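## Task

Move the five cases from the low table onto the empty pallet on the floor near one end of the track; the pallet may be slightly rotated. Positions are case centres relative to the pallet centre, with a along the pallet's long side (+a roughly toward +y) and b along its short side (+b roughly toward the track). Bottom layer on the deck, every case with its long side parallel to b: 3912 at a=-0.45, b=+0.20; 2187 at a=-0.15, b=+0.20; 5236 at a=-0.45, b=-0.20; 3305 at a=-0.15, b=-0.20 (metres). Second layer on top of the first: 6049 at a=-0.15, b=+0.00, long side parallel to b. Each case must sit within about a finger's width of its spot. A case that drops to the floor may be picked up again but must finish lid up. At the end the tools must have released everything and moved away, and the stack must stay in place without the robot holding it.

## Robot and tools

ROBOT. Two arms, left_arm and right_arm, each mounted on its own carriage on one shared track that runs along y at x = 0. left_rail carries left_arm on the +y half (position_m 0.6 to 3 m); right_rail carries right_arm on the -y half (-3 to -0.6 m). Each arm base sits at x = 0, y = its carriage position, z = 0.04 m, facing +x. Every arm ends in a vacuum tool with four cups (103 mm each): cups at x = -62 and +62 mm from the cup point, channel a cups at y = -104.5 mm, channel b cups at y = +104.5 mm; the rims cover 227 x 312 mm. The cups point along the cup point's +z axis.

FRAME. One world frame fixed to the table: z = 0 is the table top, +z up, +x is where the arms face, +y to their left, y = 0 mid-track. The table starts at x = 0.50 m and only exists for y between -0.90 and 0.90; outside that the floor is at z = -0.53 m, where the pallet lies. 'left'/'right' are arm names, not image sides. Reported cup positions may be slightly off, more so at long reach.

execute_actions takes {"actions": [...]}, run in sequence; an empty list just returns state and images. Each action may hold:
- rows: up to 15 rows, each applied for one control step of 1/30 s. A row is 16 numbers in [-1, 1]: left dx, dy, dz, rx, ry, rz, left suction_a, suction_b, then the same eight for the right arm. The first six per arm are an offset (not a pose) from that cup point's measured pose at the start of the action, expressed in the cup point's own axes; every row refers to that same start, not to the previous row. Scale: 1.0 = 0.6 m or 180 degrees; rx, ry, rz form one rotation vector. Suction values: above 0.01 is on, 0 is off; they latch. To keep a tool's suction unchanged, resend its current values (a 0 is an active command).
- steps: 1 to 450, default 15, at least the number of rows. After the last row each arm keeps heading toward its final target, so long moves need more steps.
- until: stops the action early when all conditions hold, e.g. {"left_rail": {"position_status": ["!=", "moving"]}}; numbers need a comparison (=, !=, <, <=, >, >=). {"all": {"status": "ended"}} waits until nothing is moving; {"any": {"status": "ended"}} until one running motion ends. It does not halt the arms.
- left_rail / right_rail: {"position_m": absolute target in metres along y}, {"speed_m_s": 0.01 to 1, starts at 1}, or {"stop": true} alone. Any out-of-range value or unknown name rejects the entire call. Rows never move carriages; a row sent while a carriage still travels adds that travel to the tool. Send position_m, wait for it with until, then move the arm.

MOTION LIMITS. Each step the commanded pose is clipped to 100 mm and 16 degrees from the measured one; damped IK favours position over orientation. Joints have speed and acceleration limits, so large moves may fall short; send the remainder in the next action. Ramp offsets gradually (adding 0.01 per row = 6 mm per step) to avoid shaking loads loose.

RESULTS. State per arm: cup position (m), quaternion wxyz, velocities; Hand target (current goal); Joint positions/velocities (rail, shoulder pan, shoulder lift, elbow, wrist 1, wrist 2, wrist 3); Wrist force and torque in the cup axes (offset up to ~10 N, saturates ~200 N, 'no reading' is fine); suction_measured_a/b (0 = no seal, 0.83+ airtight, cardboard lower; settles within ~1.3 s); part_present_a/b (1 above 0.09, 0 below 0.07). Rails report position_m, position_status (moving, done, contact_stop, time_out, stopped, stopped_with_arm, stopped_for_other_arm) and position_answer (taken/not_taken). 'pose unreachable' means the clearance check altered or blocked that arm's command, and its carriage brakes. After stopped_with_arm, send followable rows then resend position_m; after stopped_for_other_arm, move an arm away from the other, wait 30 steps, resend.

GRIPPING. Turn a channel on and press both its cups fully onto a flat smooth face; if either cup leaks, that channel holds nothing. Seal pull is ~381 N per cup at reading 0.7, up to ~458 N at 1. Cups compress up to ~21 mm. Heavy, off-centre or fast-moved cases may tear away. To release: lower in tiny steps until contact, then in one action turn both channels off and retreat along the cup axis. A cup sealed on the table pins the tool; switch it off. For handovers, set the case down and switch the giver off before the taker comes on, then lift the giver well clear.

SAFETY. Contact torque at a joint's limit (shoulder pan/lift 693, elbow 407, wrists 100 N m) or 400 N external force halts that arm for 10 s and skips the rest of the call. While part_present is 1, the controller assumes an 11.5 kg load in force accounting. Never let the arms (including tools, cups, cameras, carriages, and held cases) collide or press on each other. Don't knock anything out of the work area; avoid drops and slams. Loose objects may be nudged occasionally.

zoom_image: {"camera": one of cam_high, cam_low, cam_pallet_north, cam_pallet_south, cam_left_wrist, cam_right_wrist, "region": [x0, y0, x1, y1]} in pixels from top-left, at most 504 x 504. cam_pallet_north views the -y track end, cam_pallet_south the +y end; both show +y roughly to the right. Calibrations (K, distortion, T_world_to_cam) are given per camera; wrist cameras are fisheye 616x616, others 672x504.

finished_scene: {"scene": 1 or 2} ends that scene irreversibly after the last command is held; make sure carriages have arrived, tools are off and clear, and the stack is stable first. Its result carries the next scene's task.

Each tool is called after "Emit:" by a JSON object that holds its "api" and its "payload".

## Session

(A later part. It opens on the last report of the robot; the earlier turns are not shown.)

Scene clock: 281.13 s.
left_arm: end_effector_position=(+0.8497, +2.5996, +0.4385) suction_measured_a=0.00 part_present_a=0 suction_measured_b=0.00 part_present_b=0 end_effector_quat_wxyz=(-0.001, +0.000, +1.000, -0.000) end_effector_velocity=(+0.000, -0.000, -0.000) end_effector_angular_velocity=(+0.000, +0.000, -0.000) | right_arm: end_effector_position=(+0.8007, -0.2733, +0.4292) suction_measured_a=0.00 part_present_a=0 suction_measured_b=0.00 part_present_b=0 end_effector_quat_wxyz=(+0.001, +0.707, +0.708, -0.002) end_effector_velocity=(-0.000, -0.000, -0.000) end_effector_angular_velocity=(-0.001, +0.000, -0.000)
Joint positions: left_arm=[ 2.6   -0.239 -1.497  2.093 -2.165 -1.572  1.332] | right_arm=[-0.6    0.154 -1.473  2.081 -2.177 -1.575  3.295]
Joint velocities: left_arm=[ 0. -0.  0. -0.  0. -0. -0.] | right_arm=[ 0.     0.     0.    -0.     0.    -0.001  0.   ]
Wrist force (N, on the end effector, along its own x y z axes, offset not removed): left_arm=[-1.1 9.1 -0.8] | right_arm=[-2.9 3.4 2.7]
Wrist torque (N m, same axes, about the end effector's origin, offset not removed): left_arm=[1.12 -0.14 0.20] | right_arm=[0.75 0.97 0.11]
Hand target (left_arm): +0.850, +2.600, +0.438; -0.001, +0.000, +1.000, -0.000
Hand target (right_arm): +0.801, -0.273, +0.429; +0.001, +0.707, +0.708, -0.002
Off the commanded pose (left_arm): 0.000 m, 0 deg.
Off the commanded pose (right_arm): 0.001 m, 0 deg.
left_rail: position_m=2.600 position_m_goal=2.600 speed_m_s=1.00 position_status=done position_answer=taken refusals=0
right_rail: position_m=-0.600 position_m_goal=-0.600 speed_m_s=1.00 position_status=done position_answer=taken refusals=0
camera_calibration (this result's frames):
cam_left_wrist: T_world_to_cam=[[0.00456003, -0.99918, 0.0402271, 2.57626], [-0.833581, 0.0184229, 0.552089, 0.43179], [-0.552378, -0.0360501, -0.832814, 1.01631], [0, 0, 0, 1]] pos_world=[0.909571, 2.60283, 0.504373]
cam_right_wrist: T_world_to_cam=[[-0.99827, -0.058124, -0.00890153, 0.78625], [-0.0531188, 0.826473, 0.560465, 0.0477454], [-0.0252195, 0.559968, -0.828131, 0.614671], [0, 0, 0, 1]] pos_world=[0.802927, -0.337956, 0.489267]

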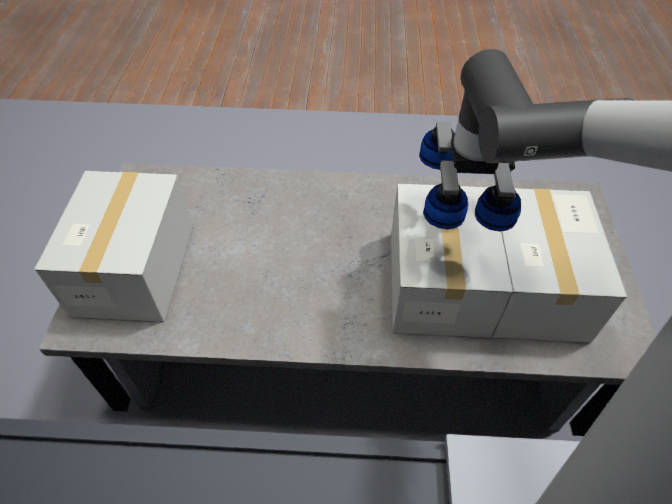

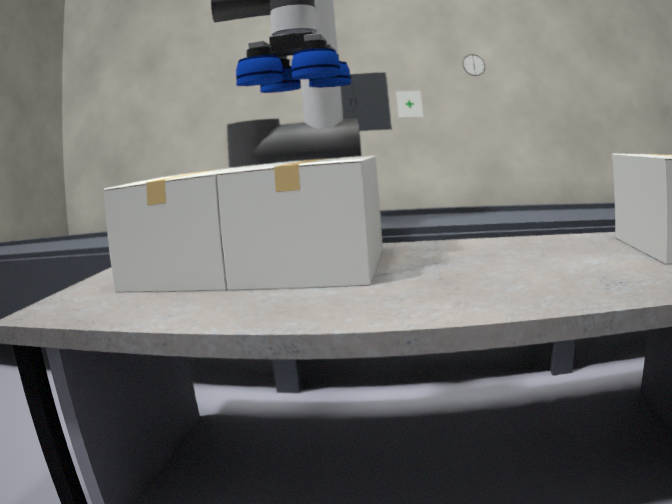

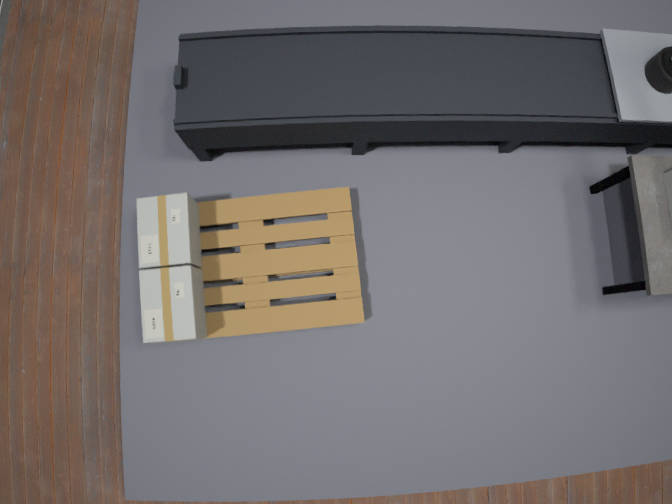

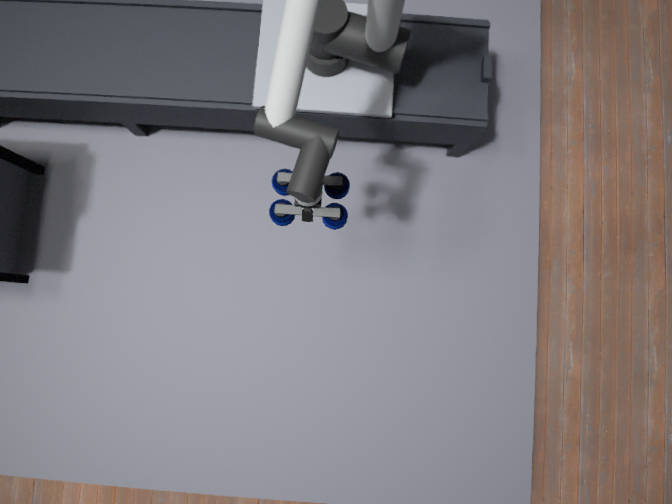

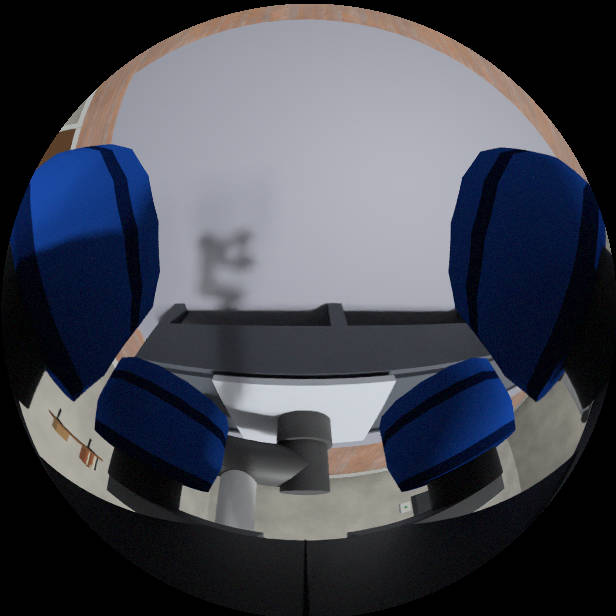

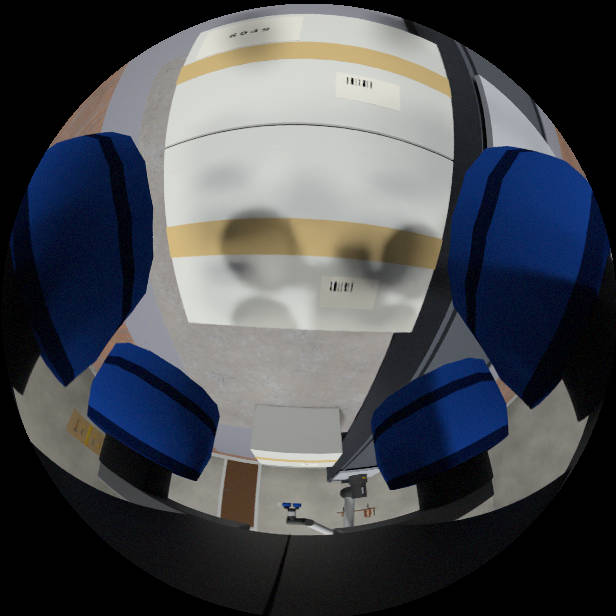

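Emit:
{"api": "execute_actions", "payload": {"actions": [{"rows":[[0,0,0,0,0,0,0,0,0.003,0,0.03,0,0,0,0,0],[0,0,0,0,0,0,0,0,0.006,0,0.08,0,0,0,0,0],[0,0,0,0,0,0,0,0,0.008,0.001,0.15,0,0.001,0,0,0],[0,0,0,0,0,0,0,0,0.008,0.001,0.277,0,0.001,0,0,0]],"steps":22},{"rows":[[0,0,0,0,0,0,0,0,0,0,0.01,0,0,0,0,0],[0,0,0,0,0,0,0,0,0,0,0.02,0,0,0,0,0],[0,0,0,0,0,0,0,0,0,0,0.03,0,0,0,0,0],[0,0,0,0,0,0,0,0,0,0,0.037,0,0,0,0,0],[0,0,0,0,0,0,0,0,0,0,0.043,0,0,0,0,0],[0,0,0,0,0,0,0,0,0,0,0.049,0,0,0,0,0],[0,0,0,0,0,0,0,0,0,0,0.055,0,0,0,0,0],[0,0,0,0,0,0,0,0,0,0,0.06,0,0,0,1,1],[0,0,0,0,0,0,0,0,0,0,0.064,0,0,0,1,1]],"steps":30},{"rows":[[0,0,0,0,0,0,0,0,0,0,-0.005,0,0,0,1,1],[0,0,0,0,0,0,0,0,0,0,-0.015,0,0,0,1,1],[0,0,0,0,0,0,0,0,0,0,-0.03,0,0,0,1,1],[0,0,0,0,0,0,0,0,0,0,-0.05,0,0,0,1,1],[0,0,0,0,0,0,0,0,0,0,-0.075,0,0,0,1,1],[0,0,0,0,0,0,0,0,0,0,-0.105,0,0,0,1,1],[0,0,0,0,0,0,0,0,0,0,-0.14,0,0,0,1,1],[0,0,0,0,0,0,0,0,0,0,-0.18,0,0,0,1,1],[0,0,0,0,0,0,0,0,0,0,-0.22,0,0,0,1,1],[0,0,0,0,0,0,0,0,0,0,-0.26,0,0,0,1,1],[0,0,0,0,0,0,0,0,0,0,-0.30,0,0,0,1,1],[0,0,0,0,0,0,0,0,0,0,-0.34,0,0,0,1,1],[0,0,0,0,0,0,0,0,0,0,-0.38,0,0,0,1,1],[0,0,0,0,0,0,0,0,0,0,-0.42,0,0,0,1,1],[0,0,0,0,0,0,0,0,0,0,-0.47,0,0,0,1,1]],"steps":27},{"right_rail":{"position_m":-3.0},"rows":[[0,0,0,0,0,0,0,0,-0.04,0.03,0,0,0,0,1,1],[0,0,0,0,0,0,0,0,-0.1,0.07,0,0,0,0,1,1],[0,0,0,0,0,0,0,0,-0.886,0.652,0,0,0,0,1,1]],"steps":48},{"rows":[[0,0,0,0,0,0,0,0,0,0,0.05,0,0,0,1,1],[0,0,0,0,0,0,0,0,0,0,0.12,0,0,0,1,1],[0,0,0,0,0,0,0,0,0,0,0.85,0,0,-0.0205,1,1]],"steps":60,"until":{"right_rail":{"position_status":["!=","moving"]}}}]}}

Scene clock: 314.30 s.
left_arm: end_effector_position=(+0.8497, +2.5996, +0.4385) suction_measured_a=0.00 part_present_a=0 suction_measured_b=0.00 part_present_b=0 end_effector_quat_wxyz=(-0.001, +0.000, +1.000, -0.000) end_effector_velocity=(-0.000, +0.000, +0.000) end_effector_angular_velocity=(-0.000, -0.000, +0.000) | right_arm: end_effector_position=(+1.1927, -3.1991, -0.0041) suction_measured_a=0.88 part_present_a=1 suction_measured_b=0.88 part_present_b=1 end_effector_quat_wxyz=(-0.001, +0.683, +0.730, -0.000) end_effector_velocity=(+0.002, +0.010, -0.002) end_effector_angular_velocity=(+0.012, -0.002, +0.005)
Joint positions: left_arm=[ 2.6   -0.239 -1.497  2.093 -2.165 -1.572  1.332] | right_arm=[-3.    -0.332 -0.777  1.736 -2.528 -1.57   2.743]
Joint velocities: left_arm=[ 0.  0. -0.  0.  0.  0. -0.] | right_arm=[ 0.     0.006  0.002 -0.     0.     0.013  0.001]
Wrist force (N, on the end effector, along its own x y z axes, offset not removed): left_arm=[-0.7 8.6 5.6] | right_arm=[0.1 -1.7 -24.0]
Wrist torque (N m, same axes, about the end effector's origin, offset not removed): left_arm=[1.33 -0.38 0.14] | right_arm=[-2.33 -0.67 0.24]
Hand target (left_arm): +0.850, +2.600, +0.438; -0.001, +0.000, +1.000, -0.000
Hand target (right_arm): +1.193, -3.199, -0.004; -0.001, +0.684, +0.730, -0.000
Off the commanded pose (left_arm): 0.000 m, 0 deg.
Off the commanded pose (right_arm): 0.001 m, 0 deg.
left_rail: position_m=2.600 position_m_goal=2.600 speed_m_s=1.00 position_status=done position_answer=taken refusals=0
right_rail: position_m=-3.000 position_m_goal=-3.000 speed_m_s=1.00 position_status=done position_answer=taken refusals=0
camera_calibration (this result's frames):
cam_left_wrist: T_world_to_cam=[[0.00456006, -0.99918, 0.0402271, 2.57626], [-0.833581, 0.0184229, 0.552089, 0.431791], [-0.552378, -0.0360501, -0.832814, 1.01631], [0, 0, 0, 1]] pos_world=[0.909571, 2.60283, 0.504373]
cam_right_wrist: T_world_to_cam=[[-0.992438, -0.122373, -0.00957163, 0.791194], [-0.106336, 0.818189, 0.56503, 2.76645], [-0.0613129, 0.561776, -0.825015, 1.95293], [0, 0, 0, 1]] pos_world=[1.19913, -3.26376, 0.0556408]

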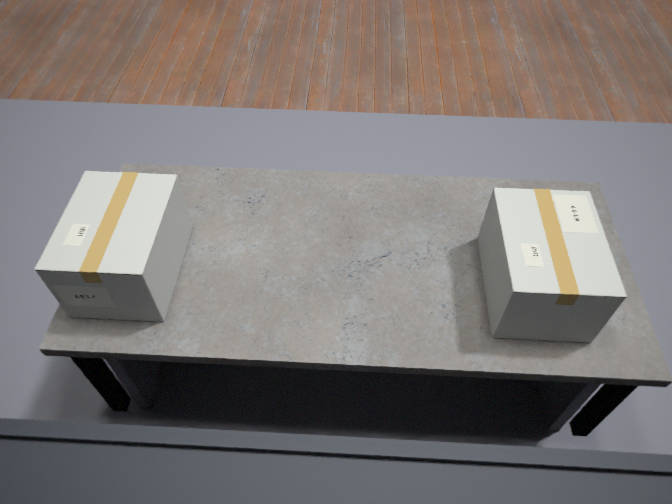

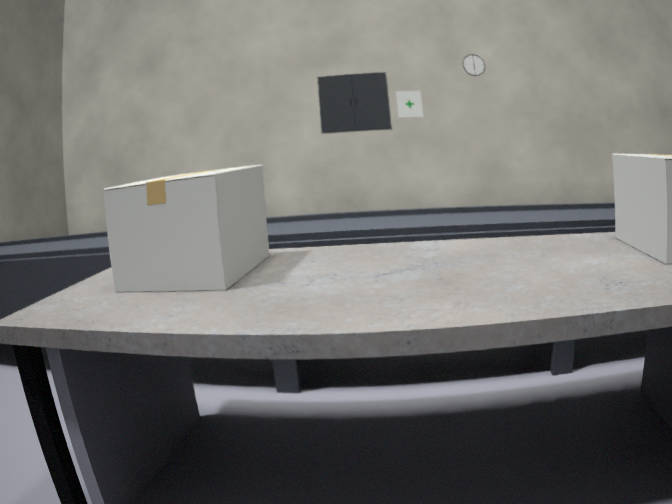

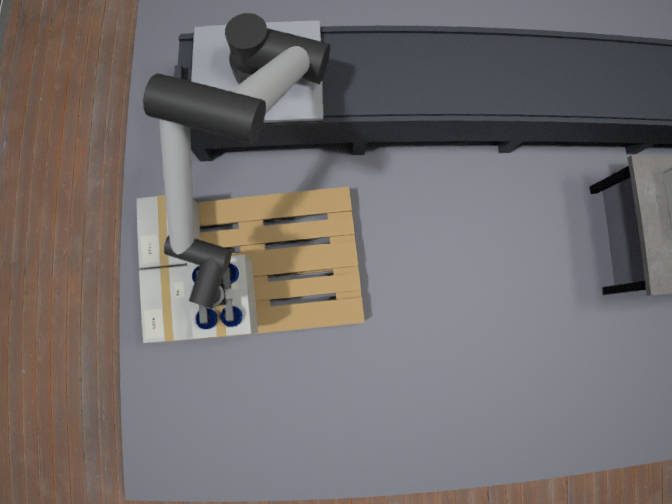

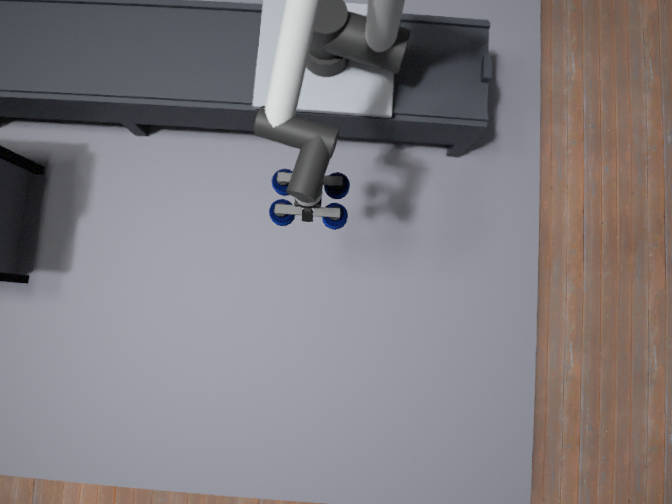

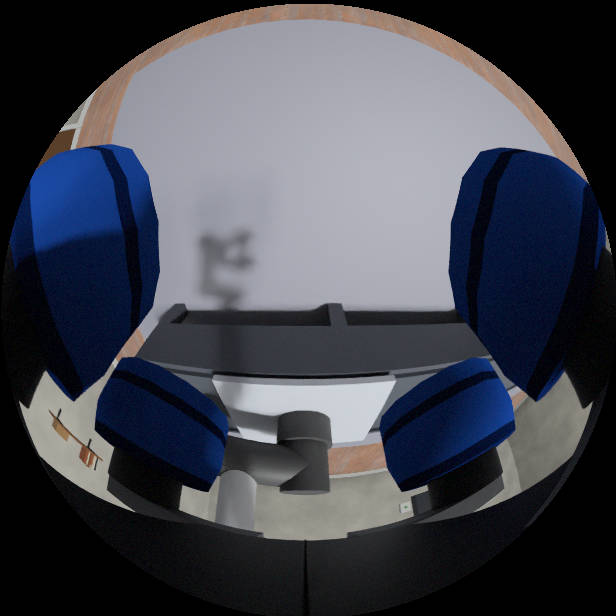

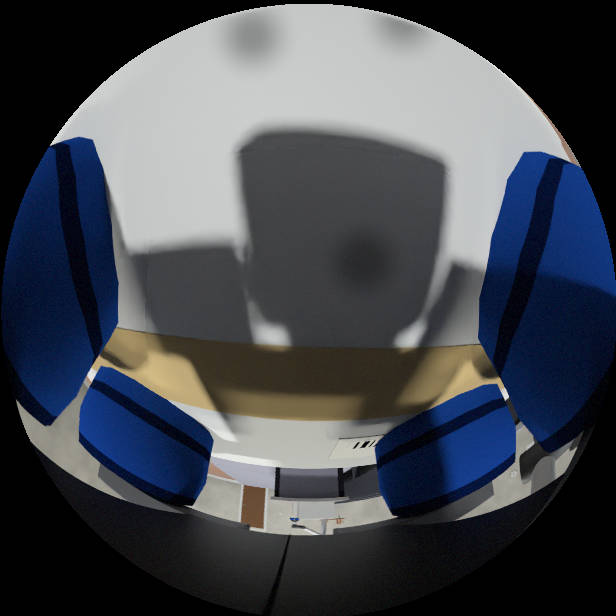

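Emit:
{"api": "execute_actions", "payload": {"actions": [{"rows":[[0,0,0,0,0,0,0,0,0,0,0.03,0,0,0,1,1],[0,0,0,0,0,0,0,0,0,0,0.08,0,0,0,1,1],[0,0,0,0,0,0,0,0,-0.01,0,0.15,0,0,0,1,1],[0,0,0,0,0,0,0,0,-0.02,0,0.255,0,0,0,1,1]],"steps":25}]}}

Emit:
{"api": "zoom_image", "payload": {"camera": "cam_pallet_north", "region": [130, 230, 300, 350]}}

Scene clock: 321.13 s.
left_arm: end_effector_position=(+0.8497, +2.5996, +0.4385) suction_measured_a=0.00 part_present_a=0 suction_measured_b=0.00 part_present_b=0 end_effector_quat_wxyz=(-0.001, +0.000, +1.000, -0.000) end_effector_velocity=(-0.000, +0.000, +0.000) end_effector_angular_velocity=(-0.000, -0.000, -0.000) | right_arm: end_effector_position=(+1.1937, -3.2108, -0.1568) suction_measured_a=0.88 part_present_a=1 suction_measured_b=0.88 part_present_b=1 end_effector_quat_wxyz=(-0.001, +0.683, +0.730, -0.000) end_effector_velocity=(+0.000, -0.000, -0.001) end_effector_angular_velocity=(+0.000, +0.000, -0.000)
Joint positions: left_arm=[ 2.6   -0.239 -1.497  2.093 -2.165 -1.572  1.332] | right_arm=[-3.    -0.341 -0.622  1.714 -2.661 -1.57   2.734]
Joint velocities: left_arm=[ 0.  0. -0.  0. -0.  0.  0.] | right_arm=[ 0.    -0.     0.001 -0.001 -0.     0.    -0.   ]
Wrist force (N, on the end effector, along its own x y z axes, offset not removed): left_arm=[-5.2 0.3 4.3] | right_arm=[1.8 1.0 -22.3]
Wrist torque (N m, same axes, about the end effector's origin, offset not removed): left_arm=[0.09 0.22 0.11] | right_arm=[-1.67 -0.65 -0.06]
Hand target (left_arm): +0.850, +2.600, +0.438; -0.001, +0.000, +1.000, -0.000
Hand target (right_arm): +1.194, -3.211, -0.157; -0.001, +0.683, +0.730, -0.000
Off the commanded pose (left_arm): 0.000 m, 0 deg.
Off the commanded pose (right_arm): 0.000 m, 0 deg.
left_rail: position_m=2.600 position_m_goal=2.600 speed_m_s=1.00 position_status=done position_answer=taken refusals=0
right_rail: position_m=-3.000 position_m_goal=-3.000 speed_m_s=1.00 position_status=done position_answer=taken refusals=0
camera_calibration (this result's frames):
cam_left_wrist: T_world_to_cam=[[0.0045599, -0.99918, 0.0402271, 2.57626], [-0.833581, 0.018423, 0.55209, 0.43179], [-0.552378, -0.03605, -0.832814, 1.01631], [0, 0, 0, 1]] pos_world=[0.909571, 2.60283, 0.504373]
cam_right_wrist: T_world_to_cam=[[-0.992436, -0.122381, -0.00965169, 0.789246], [-0.106389, 0.818188, 0.565021, 2.86252], [-0.0612511, 0.561774, -0.82502, 1.83346], [0, 0, 0, 1]] pos_world=[1.20012, -3.27549, -0.0971229]

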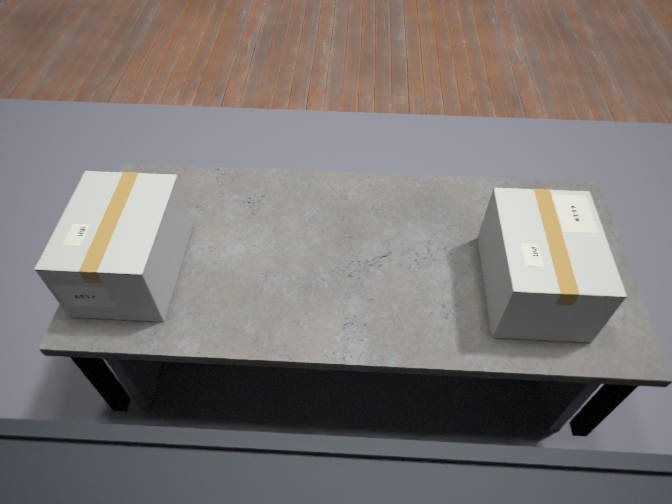

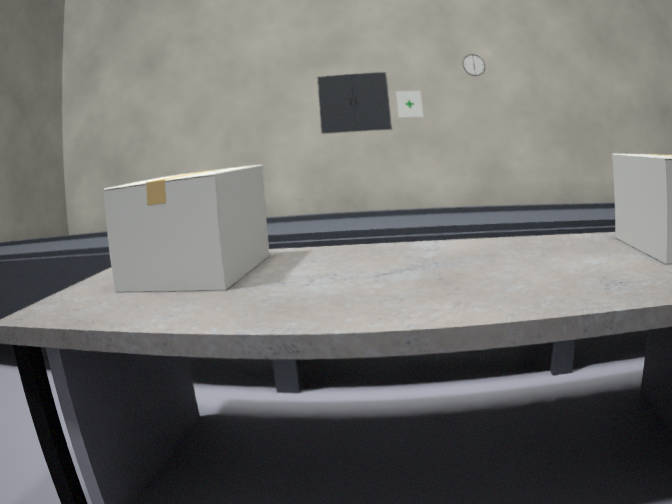

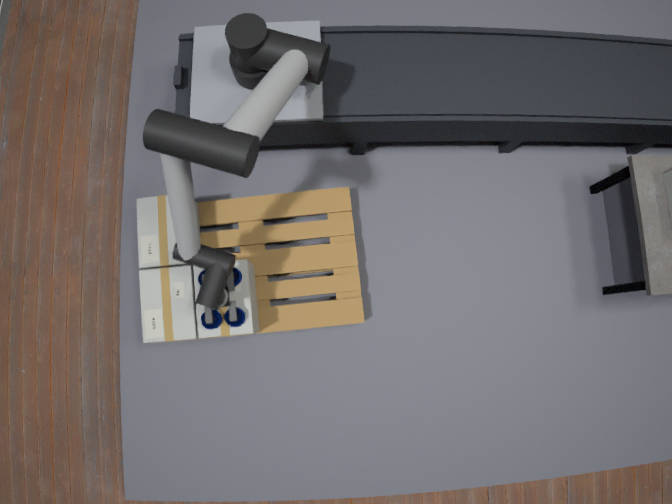

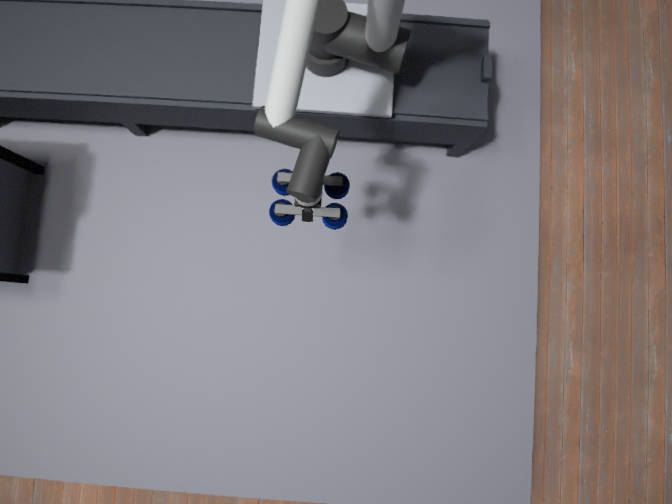

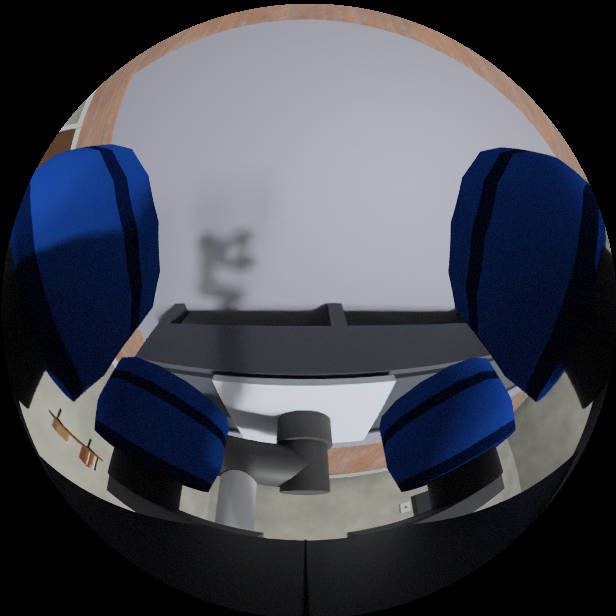

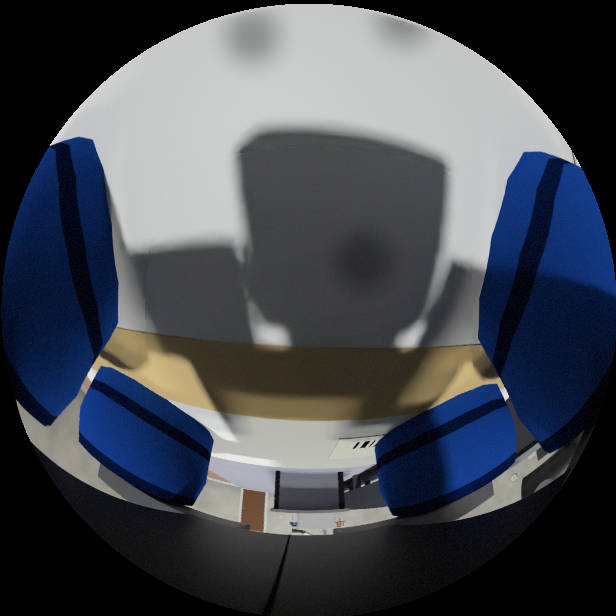

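Region (130, 230, 300, 350) of cam_pallet_north's 672x504 image, scaled by 2.965, with more detail than that image has; it fills the top 356 rows of this view, and the rest is white.

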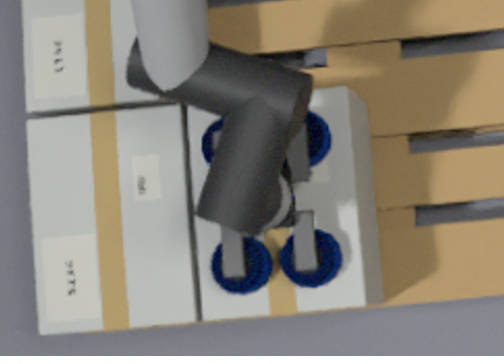

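Emit:
{"api": "execute_actions", "payload": {"actions": [{"rows":[[0,0,0,0,0,0,0,0,0,0,0.004,0,0,0,1,1],[0,0,0,0,0,0,0,0,0,0,0.008,0,0,0,1,1],[0,0,0,0,0,0,0,0,0,0,0.011,0,0,0,1,1],[0,0,0,0,0,0,0,0,0,0,0.014,0,0,0,1,1],[0,0,0,0,0,0,0,0,0,0,0.0155,0,0,0,1,1]],"steps":11},{"rows":[[0,0,0,0,0,0,0,0,0,0,0,0,0,0,0,0],[0,0,0,0,0,0,0,0,0,0,0,0,0,0,0,0],[0,0,0,0,0,0,0,0,0,0,-0.004,0,0,0,0,0],[0,0,0,0,0,0,0,0,0,0,-0.009,0,0,0,0,0],[0,0,0,0,0,0,0,0,0,0,-0.015,0,0,0,0,0],[0,0,0,0,0,0,0,0,0,0,-0.021,0,0,0,0,0],[0,0,0,0,0,0,0,0,0,0,-0.028,0,0,0,0,0],[0,0,0,0,0,0,0,0,0,0,-0.036,0,0,0,0,0],[0,0,0,0,0,0,0,0,0,0,-0.05,0,0,0,0,0],[0,0,0,0,0,0,0,0,0,0,-0.07,0,0,0,0,0],[0,0,0,0,0,0,0,0,0,0,-0.1,0,0,0,0,0],[0,0,0,0,0,0,0,0,0,0,-0.15,0,0,0,0,0]],"steps":18},{"right_rail":{"position_m":-0.6},"rows":[[0,0,0,0,0,0,0,0,0.856,-0.163,-0.87,0,0,0,0,0]],"steps":40},{"rows":[[0,0,0,0,0,0,0,0,0.856,-0.163,0,0,0,0,0,0]],"steps":32},{"rows":[[0,0,0,0,0,0,0,0,0.856,-0.163,0,0,0,0.021,0,0]],"steps":36}]}}

Emit:
{"api": "zoom_image", "payload": {"camera": "cam_right_wrist", "region": [140, 100, 480, 350]}}

Emit:
{"api": "zoom_image", "payload": {"camera": "cam_pallet_north", "region": [120, 180, 380, 350]}}

Scene clock: 340.10 s.
left_arm: end_effector_position=(+0.8497, +2.5996, +0.4385) suction_measured_a=0.00 part_present_a=0 suction_measured_b=0.00 part_present_b=0 end_effector_quat_wxyz=(-0.001, +0.000, +1.000, -0.000) end_effector_velocity=(+0.000, -0.000, -0.000) end_effector_angular_velocity=(+0.000, +0.000, -0.000) | right_arm: end_effector_position=(+0.8006, +0.6966, +0.4323) suction_measured_a=0.00 part_present_a=0 suction_measured_b=0.00 part_present_b=0 end_effector_quat_wxyz=(+0.002, +0.707, +0.707, +0.001) end_effector_velocity=(+0.004, +0.013, +0.002) end_effector_angular_velocity=(-0.005, +0.003, -0.001)
Joint positions: left_arm=[ 2.6   -0.239 -1.497  2.093 -2.165 -1.572  1.332] | right_arm=[-0.6    0.886 -0.742  0.933 -1.763 -1.575  4.027]
Joint velocities: left_arm=[ 0. -0.  0. -0.  0. -0. -0.] | right_arm=[ 0.     0.004  0.02  -0.042  0.028 -0.001  0.005]
Wrist force (N, on the end effector, along its own x y z axes, offset not removed): left_arm=[1.1 5.6 -3.1] | right_arm=[-4.6 0.7 1.6]
Wrist torque (N m, same axes, about the end effector's origin, offset not removed): left_arm=[0.96 -0.48 -0.02] | right_arm=[0.34 1.12 -0.08]
Hand target (left_arm): +0.850, +2.600, +0.438; -0.001, +0.000, +1.000, -0.000
Hand target (right_arm): +0.801, +0.698, +0.432; +0.002, +0.707, +0.707, +0.001
Off the commanded pose (left_arm): 0.000 m, 0 deg.
Off the commanded pose (right_arm): 0.001 m, 0 deg.
left_rail: position_m=2.600 position_m_goal=2.600 speed_m_s=1.00 position_status=done position_answer=taken refusals=0
right_rail: position_m=-0.600 position_m_goal=-0.600 speed_m_s=1.00 position_status=done position_answer=taken refusals=0
camera_calibration (this result's frames):
cam_left_wrist: T_world_to_cam=[[0.00456013, -0.99918, 0.0402269, 2.57626], [-0.833581, 0.0184227, 0.552089, 0.431791], [-0.552378, -0.03605, -0.832814, 1.01631], [0, 0, 0, 1]] pos_world=[0.909571, 2.60283, 0.504373]
cam_right_wrist: T_world_to_cam=[[-0.998225, -0.0577321, -0.0146073, 0.844745], [-0.0559385, 0.824881, 0.562531, -0.753098], [-0.0204268, 0.56235, -0.826647, 0.0680269], [0, 0, 0, 1]] pos_world=[0.802508, 0.631731, 0.492215]

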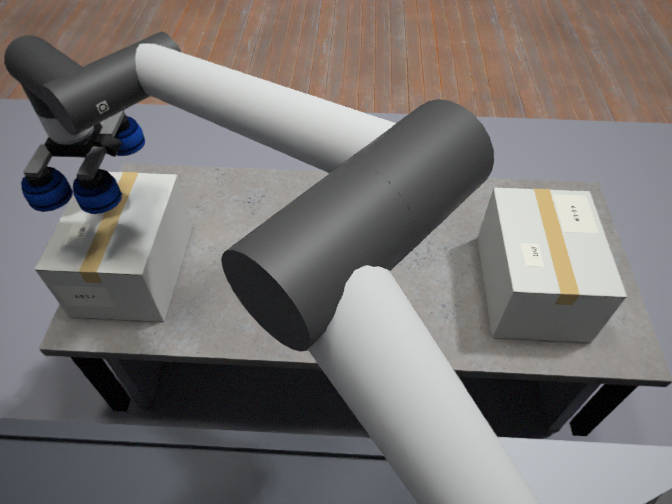

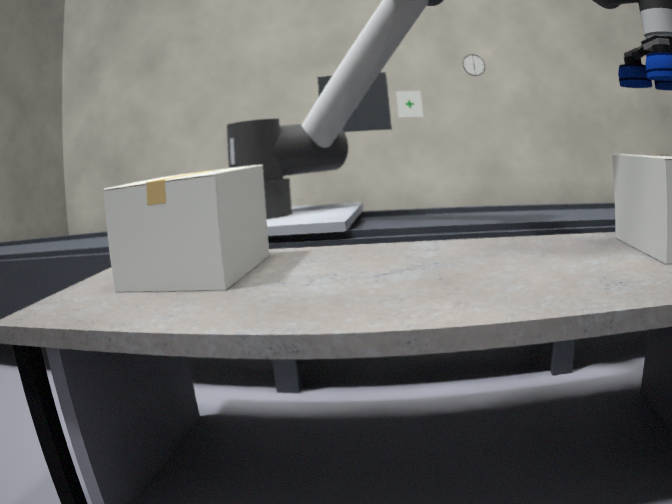

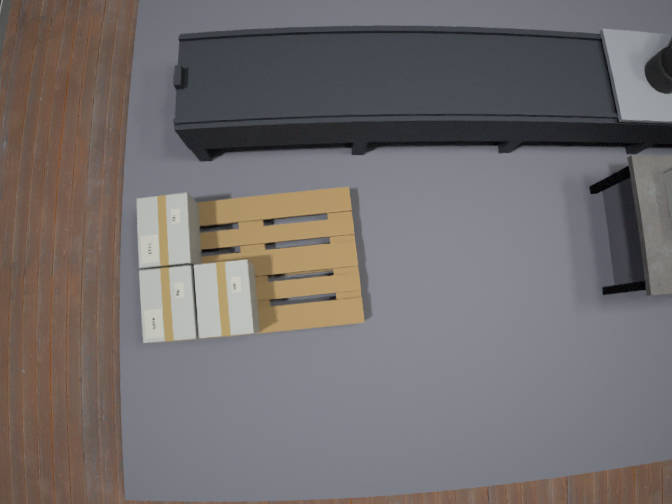

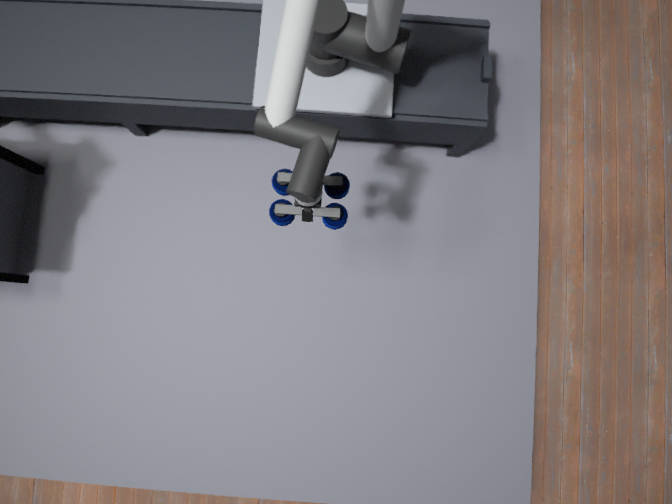

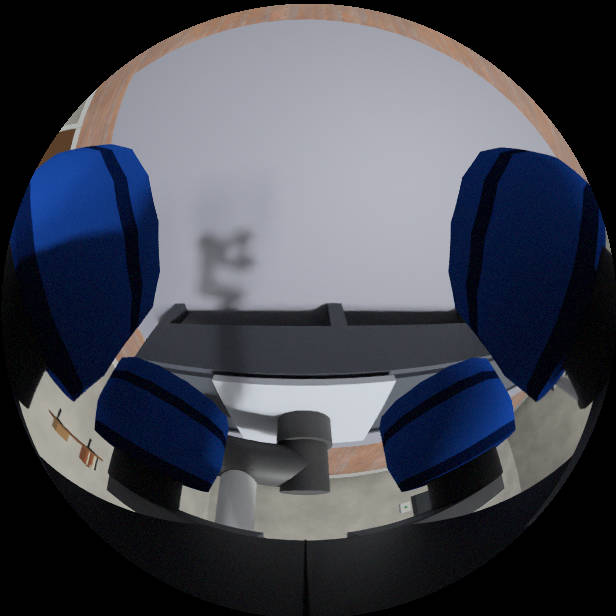

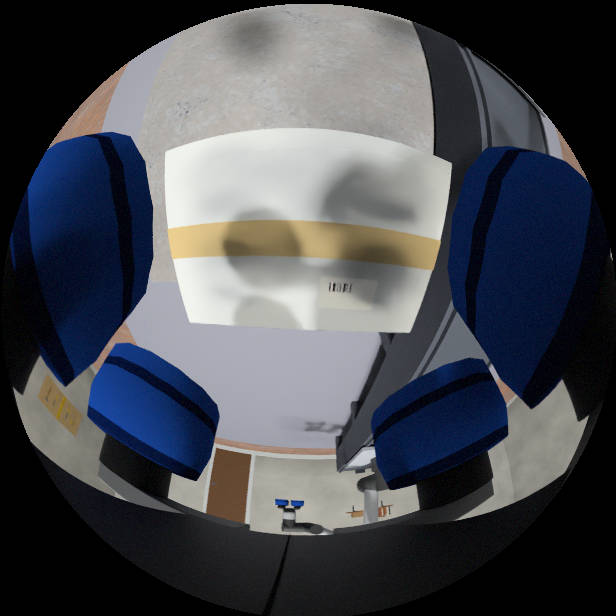

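Region (140, 100, 480, 350) of cam_right_wrist's 616x616 image, scaled by 1.482, with more detail than that image has; it fills the top 371 rows of this view, and the rest is white.

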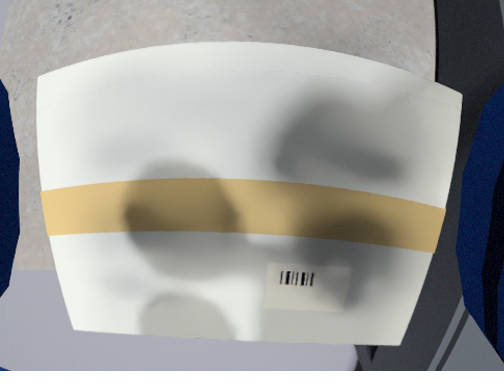

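Region (120, 180, 380, 350) of cam_pallet_north's 672x504 image, scaled by 1.938, with more detail than that image has; it fills the top 330 rows of this view, and the rest is white.

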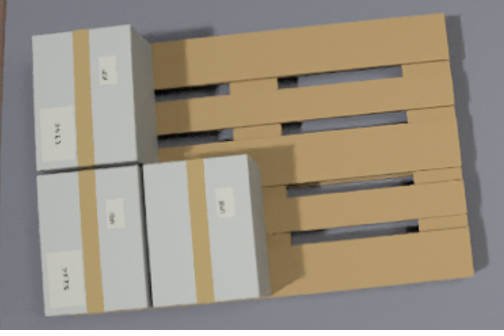

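Emit:
{"api": "execute_actions", "payload": {"actions": [{"rows":[[0,0,0,0,0,0,0,0,0.004,0,0.03,0,0,0,0,0],[0,0,0,0,0,0,0,0,0.008,0,0.08,0,0,0,0,0],[0,0,0,0,0,0,0,0,0.013,0.003,0.15,0.0022,0.0004,0,0,0],[0,0,0,0,0,0,0,0,0.013,0.003,0.282,0.0022,0.0004,0,0,0]],"steps":24},{"rows":[[0,0,0,0,0,0,0,0,0,0,0.01,0,0,0,0,0],[0,0,0,0,0,0,0,0,0,0,0.02,0,0,0,0,0],[0,0,0,0,0,0,0,0,0,0,0.03,0,0,0,0,0],[0,0,0,0,0,0,0,0,0,0,0.037,0,0,0,0,0],[0,0,0,0,0,0,0,0,0,0,0.043,0,0,0,0,0],[0,0,0,0,0,0,0,0,0,0,0.049,0,0,0,0,0],[0,0,0,0,0,0,0,0,0,0,0.054,0,0,0,1,1],[0,0,0,0,0,0,0,0,0,0,0.058,0,0,0,1,1]],"steps":30},{"rows":[[0,0,0,0,0,0,0,0,0,0,-0.005,0,0,0,1,1],[0,0,0,0,0,0,0,0,0,0,-0.015,0,0,0,1,1],[0,0,0,0,0,0,0,0,0,0,-0.03,0,0,0,1,1],[0,0,0,0,0,0,0,0,0,0,-0.05,0,0,0,1,1],[0,0,0,0,0,0,0,0,0,0,-0.075,0,0,0,1,1],[0,0,0,0,0,0,0,0,0,0,-0.1,0,0,0,1,1]],"steps":12},{"right_rail":{"position_m":-3.0},"rows":[[0,0,0,0,0,0,0,0,-0.04,0,-0.04,0,0,0,1,1],[0,0,0,0,0,0,0,0,-0.1,0,-0.1,0,0,0,1,1],[0,0,0,0,0,0,0,0,-0.2,0,-0.2,0,0,0,1,1],[0,0,0,0,0,0,0,0,-0.3,0,-0.3,0,0,0,1,1],[0,0,0,0,0,0,0,0,-0.4,0,-0.38,0,0,0,1,1],[0,0,0,0,0,0,0,0,-0.85,-0.012,-0.38,0,0,0,1,1]],"steps":40},{"rows":[[0,0,0,0,0,0,0,0,-0.85,-0.012,0,0,0,0,1,1]],"steps":32},{"rows":[[0,0,0,0,0,0,0,0,-0.85,-0.012,0.65,0,0,-0.0205,1,1]],"steps":40}]}}

Scene clock: 386.57 s.
left_arm: end_effector_position=(+0.8497, +2.5996, +0.4385) suction_measured_a=0.00 part_present_a=0 suction_measured_b=0.00 part_present_b=0 end_effector_quat_wxyz=(-0.001, +0.000, +1.000, -0.000) end_effector_velocity=(-0.000, +0.000, +0.000) end_effector_angular_velocity=(+0.000, -0.000, +0.000) | right_arm: end_effector_position=(+0.7791, -3.2169, +0.1192) suction_measured_a=0.88 part_present_a=1 suction_measured_b=0.88 part_present_b=1 end_effector_quat_wxyz=(-0.003, +0.684, +0.729, -0.000) end_effector_velocity=(+0.009, -0.019, -0.017) end_effector_angular_velocity=(-0.000, -0.006, +0.004)
Joint positions: left_arm=[ 2.6   -0.239 -1.497  2.093 -2.165 -1.572  1.332] | right_arm=[-3.    -0.523 -1.181  2.33  -2.714 -1.57   2.554]
Joint velocities: left_arm=[ 0.  0. -0.  0.  0.  0.  0.] | right_arm=[ 0.    -0.017  0.034 -0.012 -0.027  0.003 -0.021]
Wrist force (N, on the end effector, along its own x y z axes, offset not removed): left_arm=[-2.7 7.0 3.0] | right_arm=[-7.4 -5.3 -24.1]
Wrist torque (N m, same axes, about the end effector's origin, offset not removed): left_arm=[1.17 -0.11 0.04] | right_arm=[3.05 0.93 0.03]
Hand target (left_arm): +0.850, +2.600, +0.438; -0.001, +0.000, +1.000, -0.000
Hand target (right_arm): +0.780, -3.219, +0.118; -0.003, +0.684, +0.730, -0.000
Off the commanded pose (left_arm): 0.000 m, 0 deg.
Off the commanded pose (right_arm): 0.004 m, 0 deg.
left_rail: position_m=2.600 position_m_goal=2.600 speed_m_s=1.00 position_status=done position_answer=taken refusals=0
right_rail: position_m=-3.000 position_m_goal=-3.000 speed_m_s=1.00 position_status=done position_answer=taken refusals=0
camera_calibration (this result's frames):
cam_left_wrist: T_world_to_cam=[[0.00456009, -0.99918, 0.040227, 2.57626], [-0.833581, 0.0184228, 0.552089, 0.431791], [-0.552378, -0.03605, -0.832814, 1.01631], [0, 0, 0, 1]] pos_world=[0.909571, 2.60283, 0.504373]
cam_right_wrist: T_world_to_cam=[[-0.992658, -0.120825, -0.00569043, 0.384379], [-0.10264, 0.816497, 0.568154, 2.65871], [-0.0640007, 0.564566, -0.822903, 2.05004], [0, 0, 0, 1]] pos_world=[0.78565, -3.28177, 0.178622]

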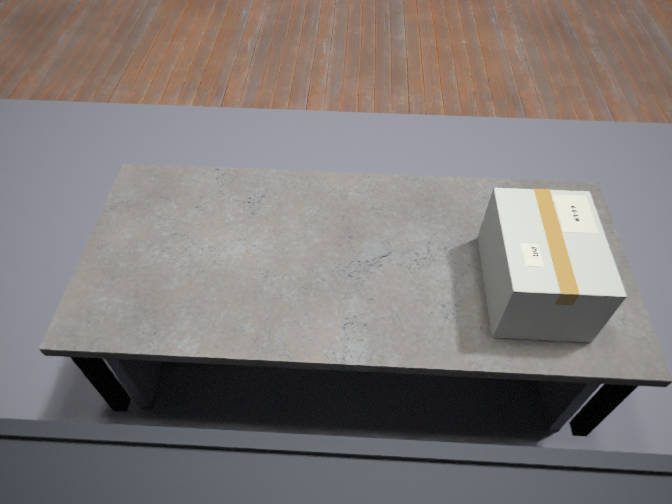

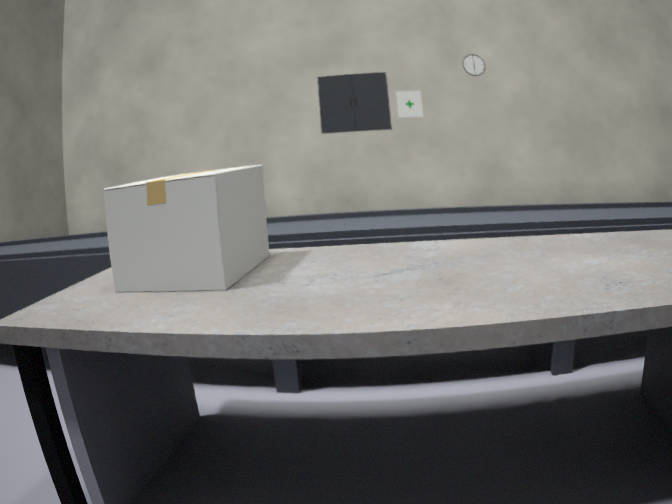

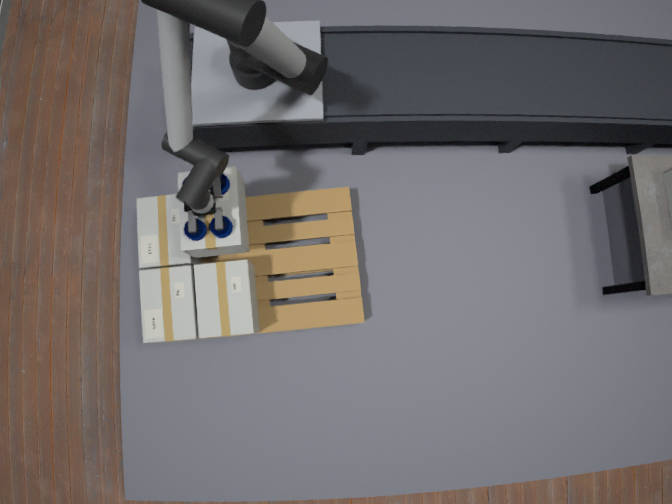

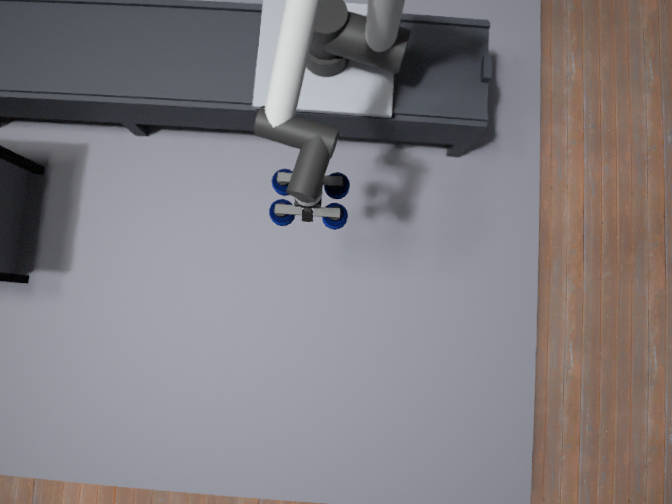

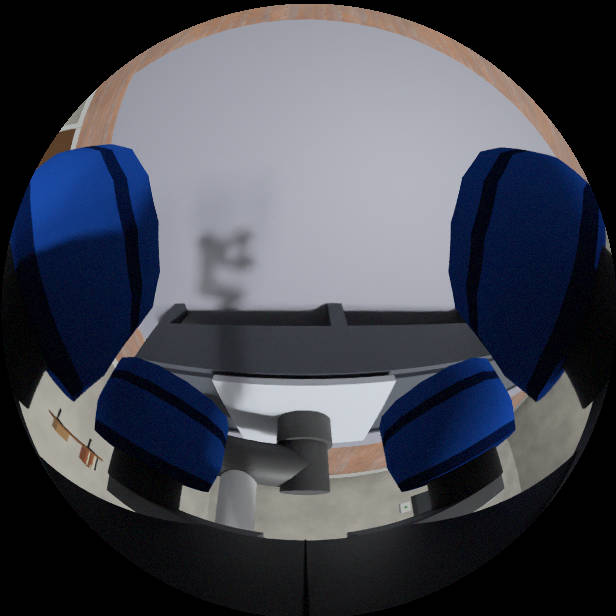

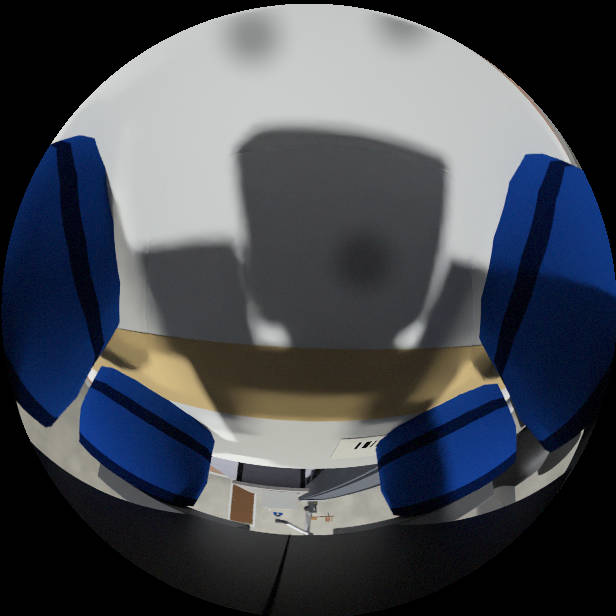

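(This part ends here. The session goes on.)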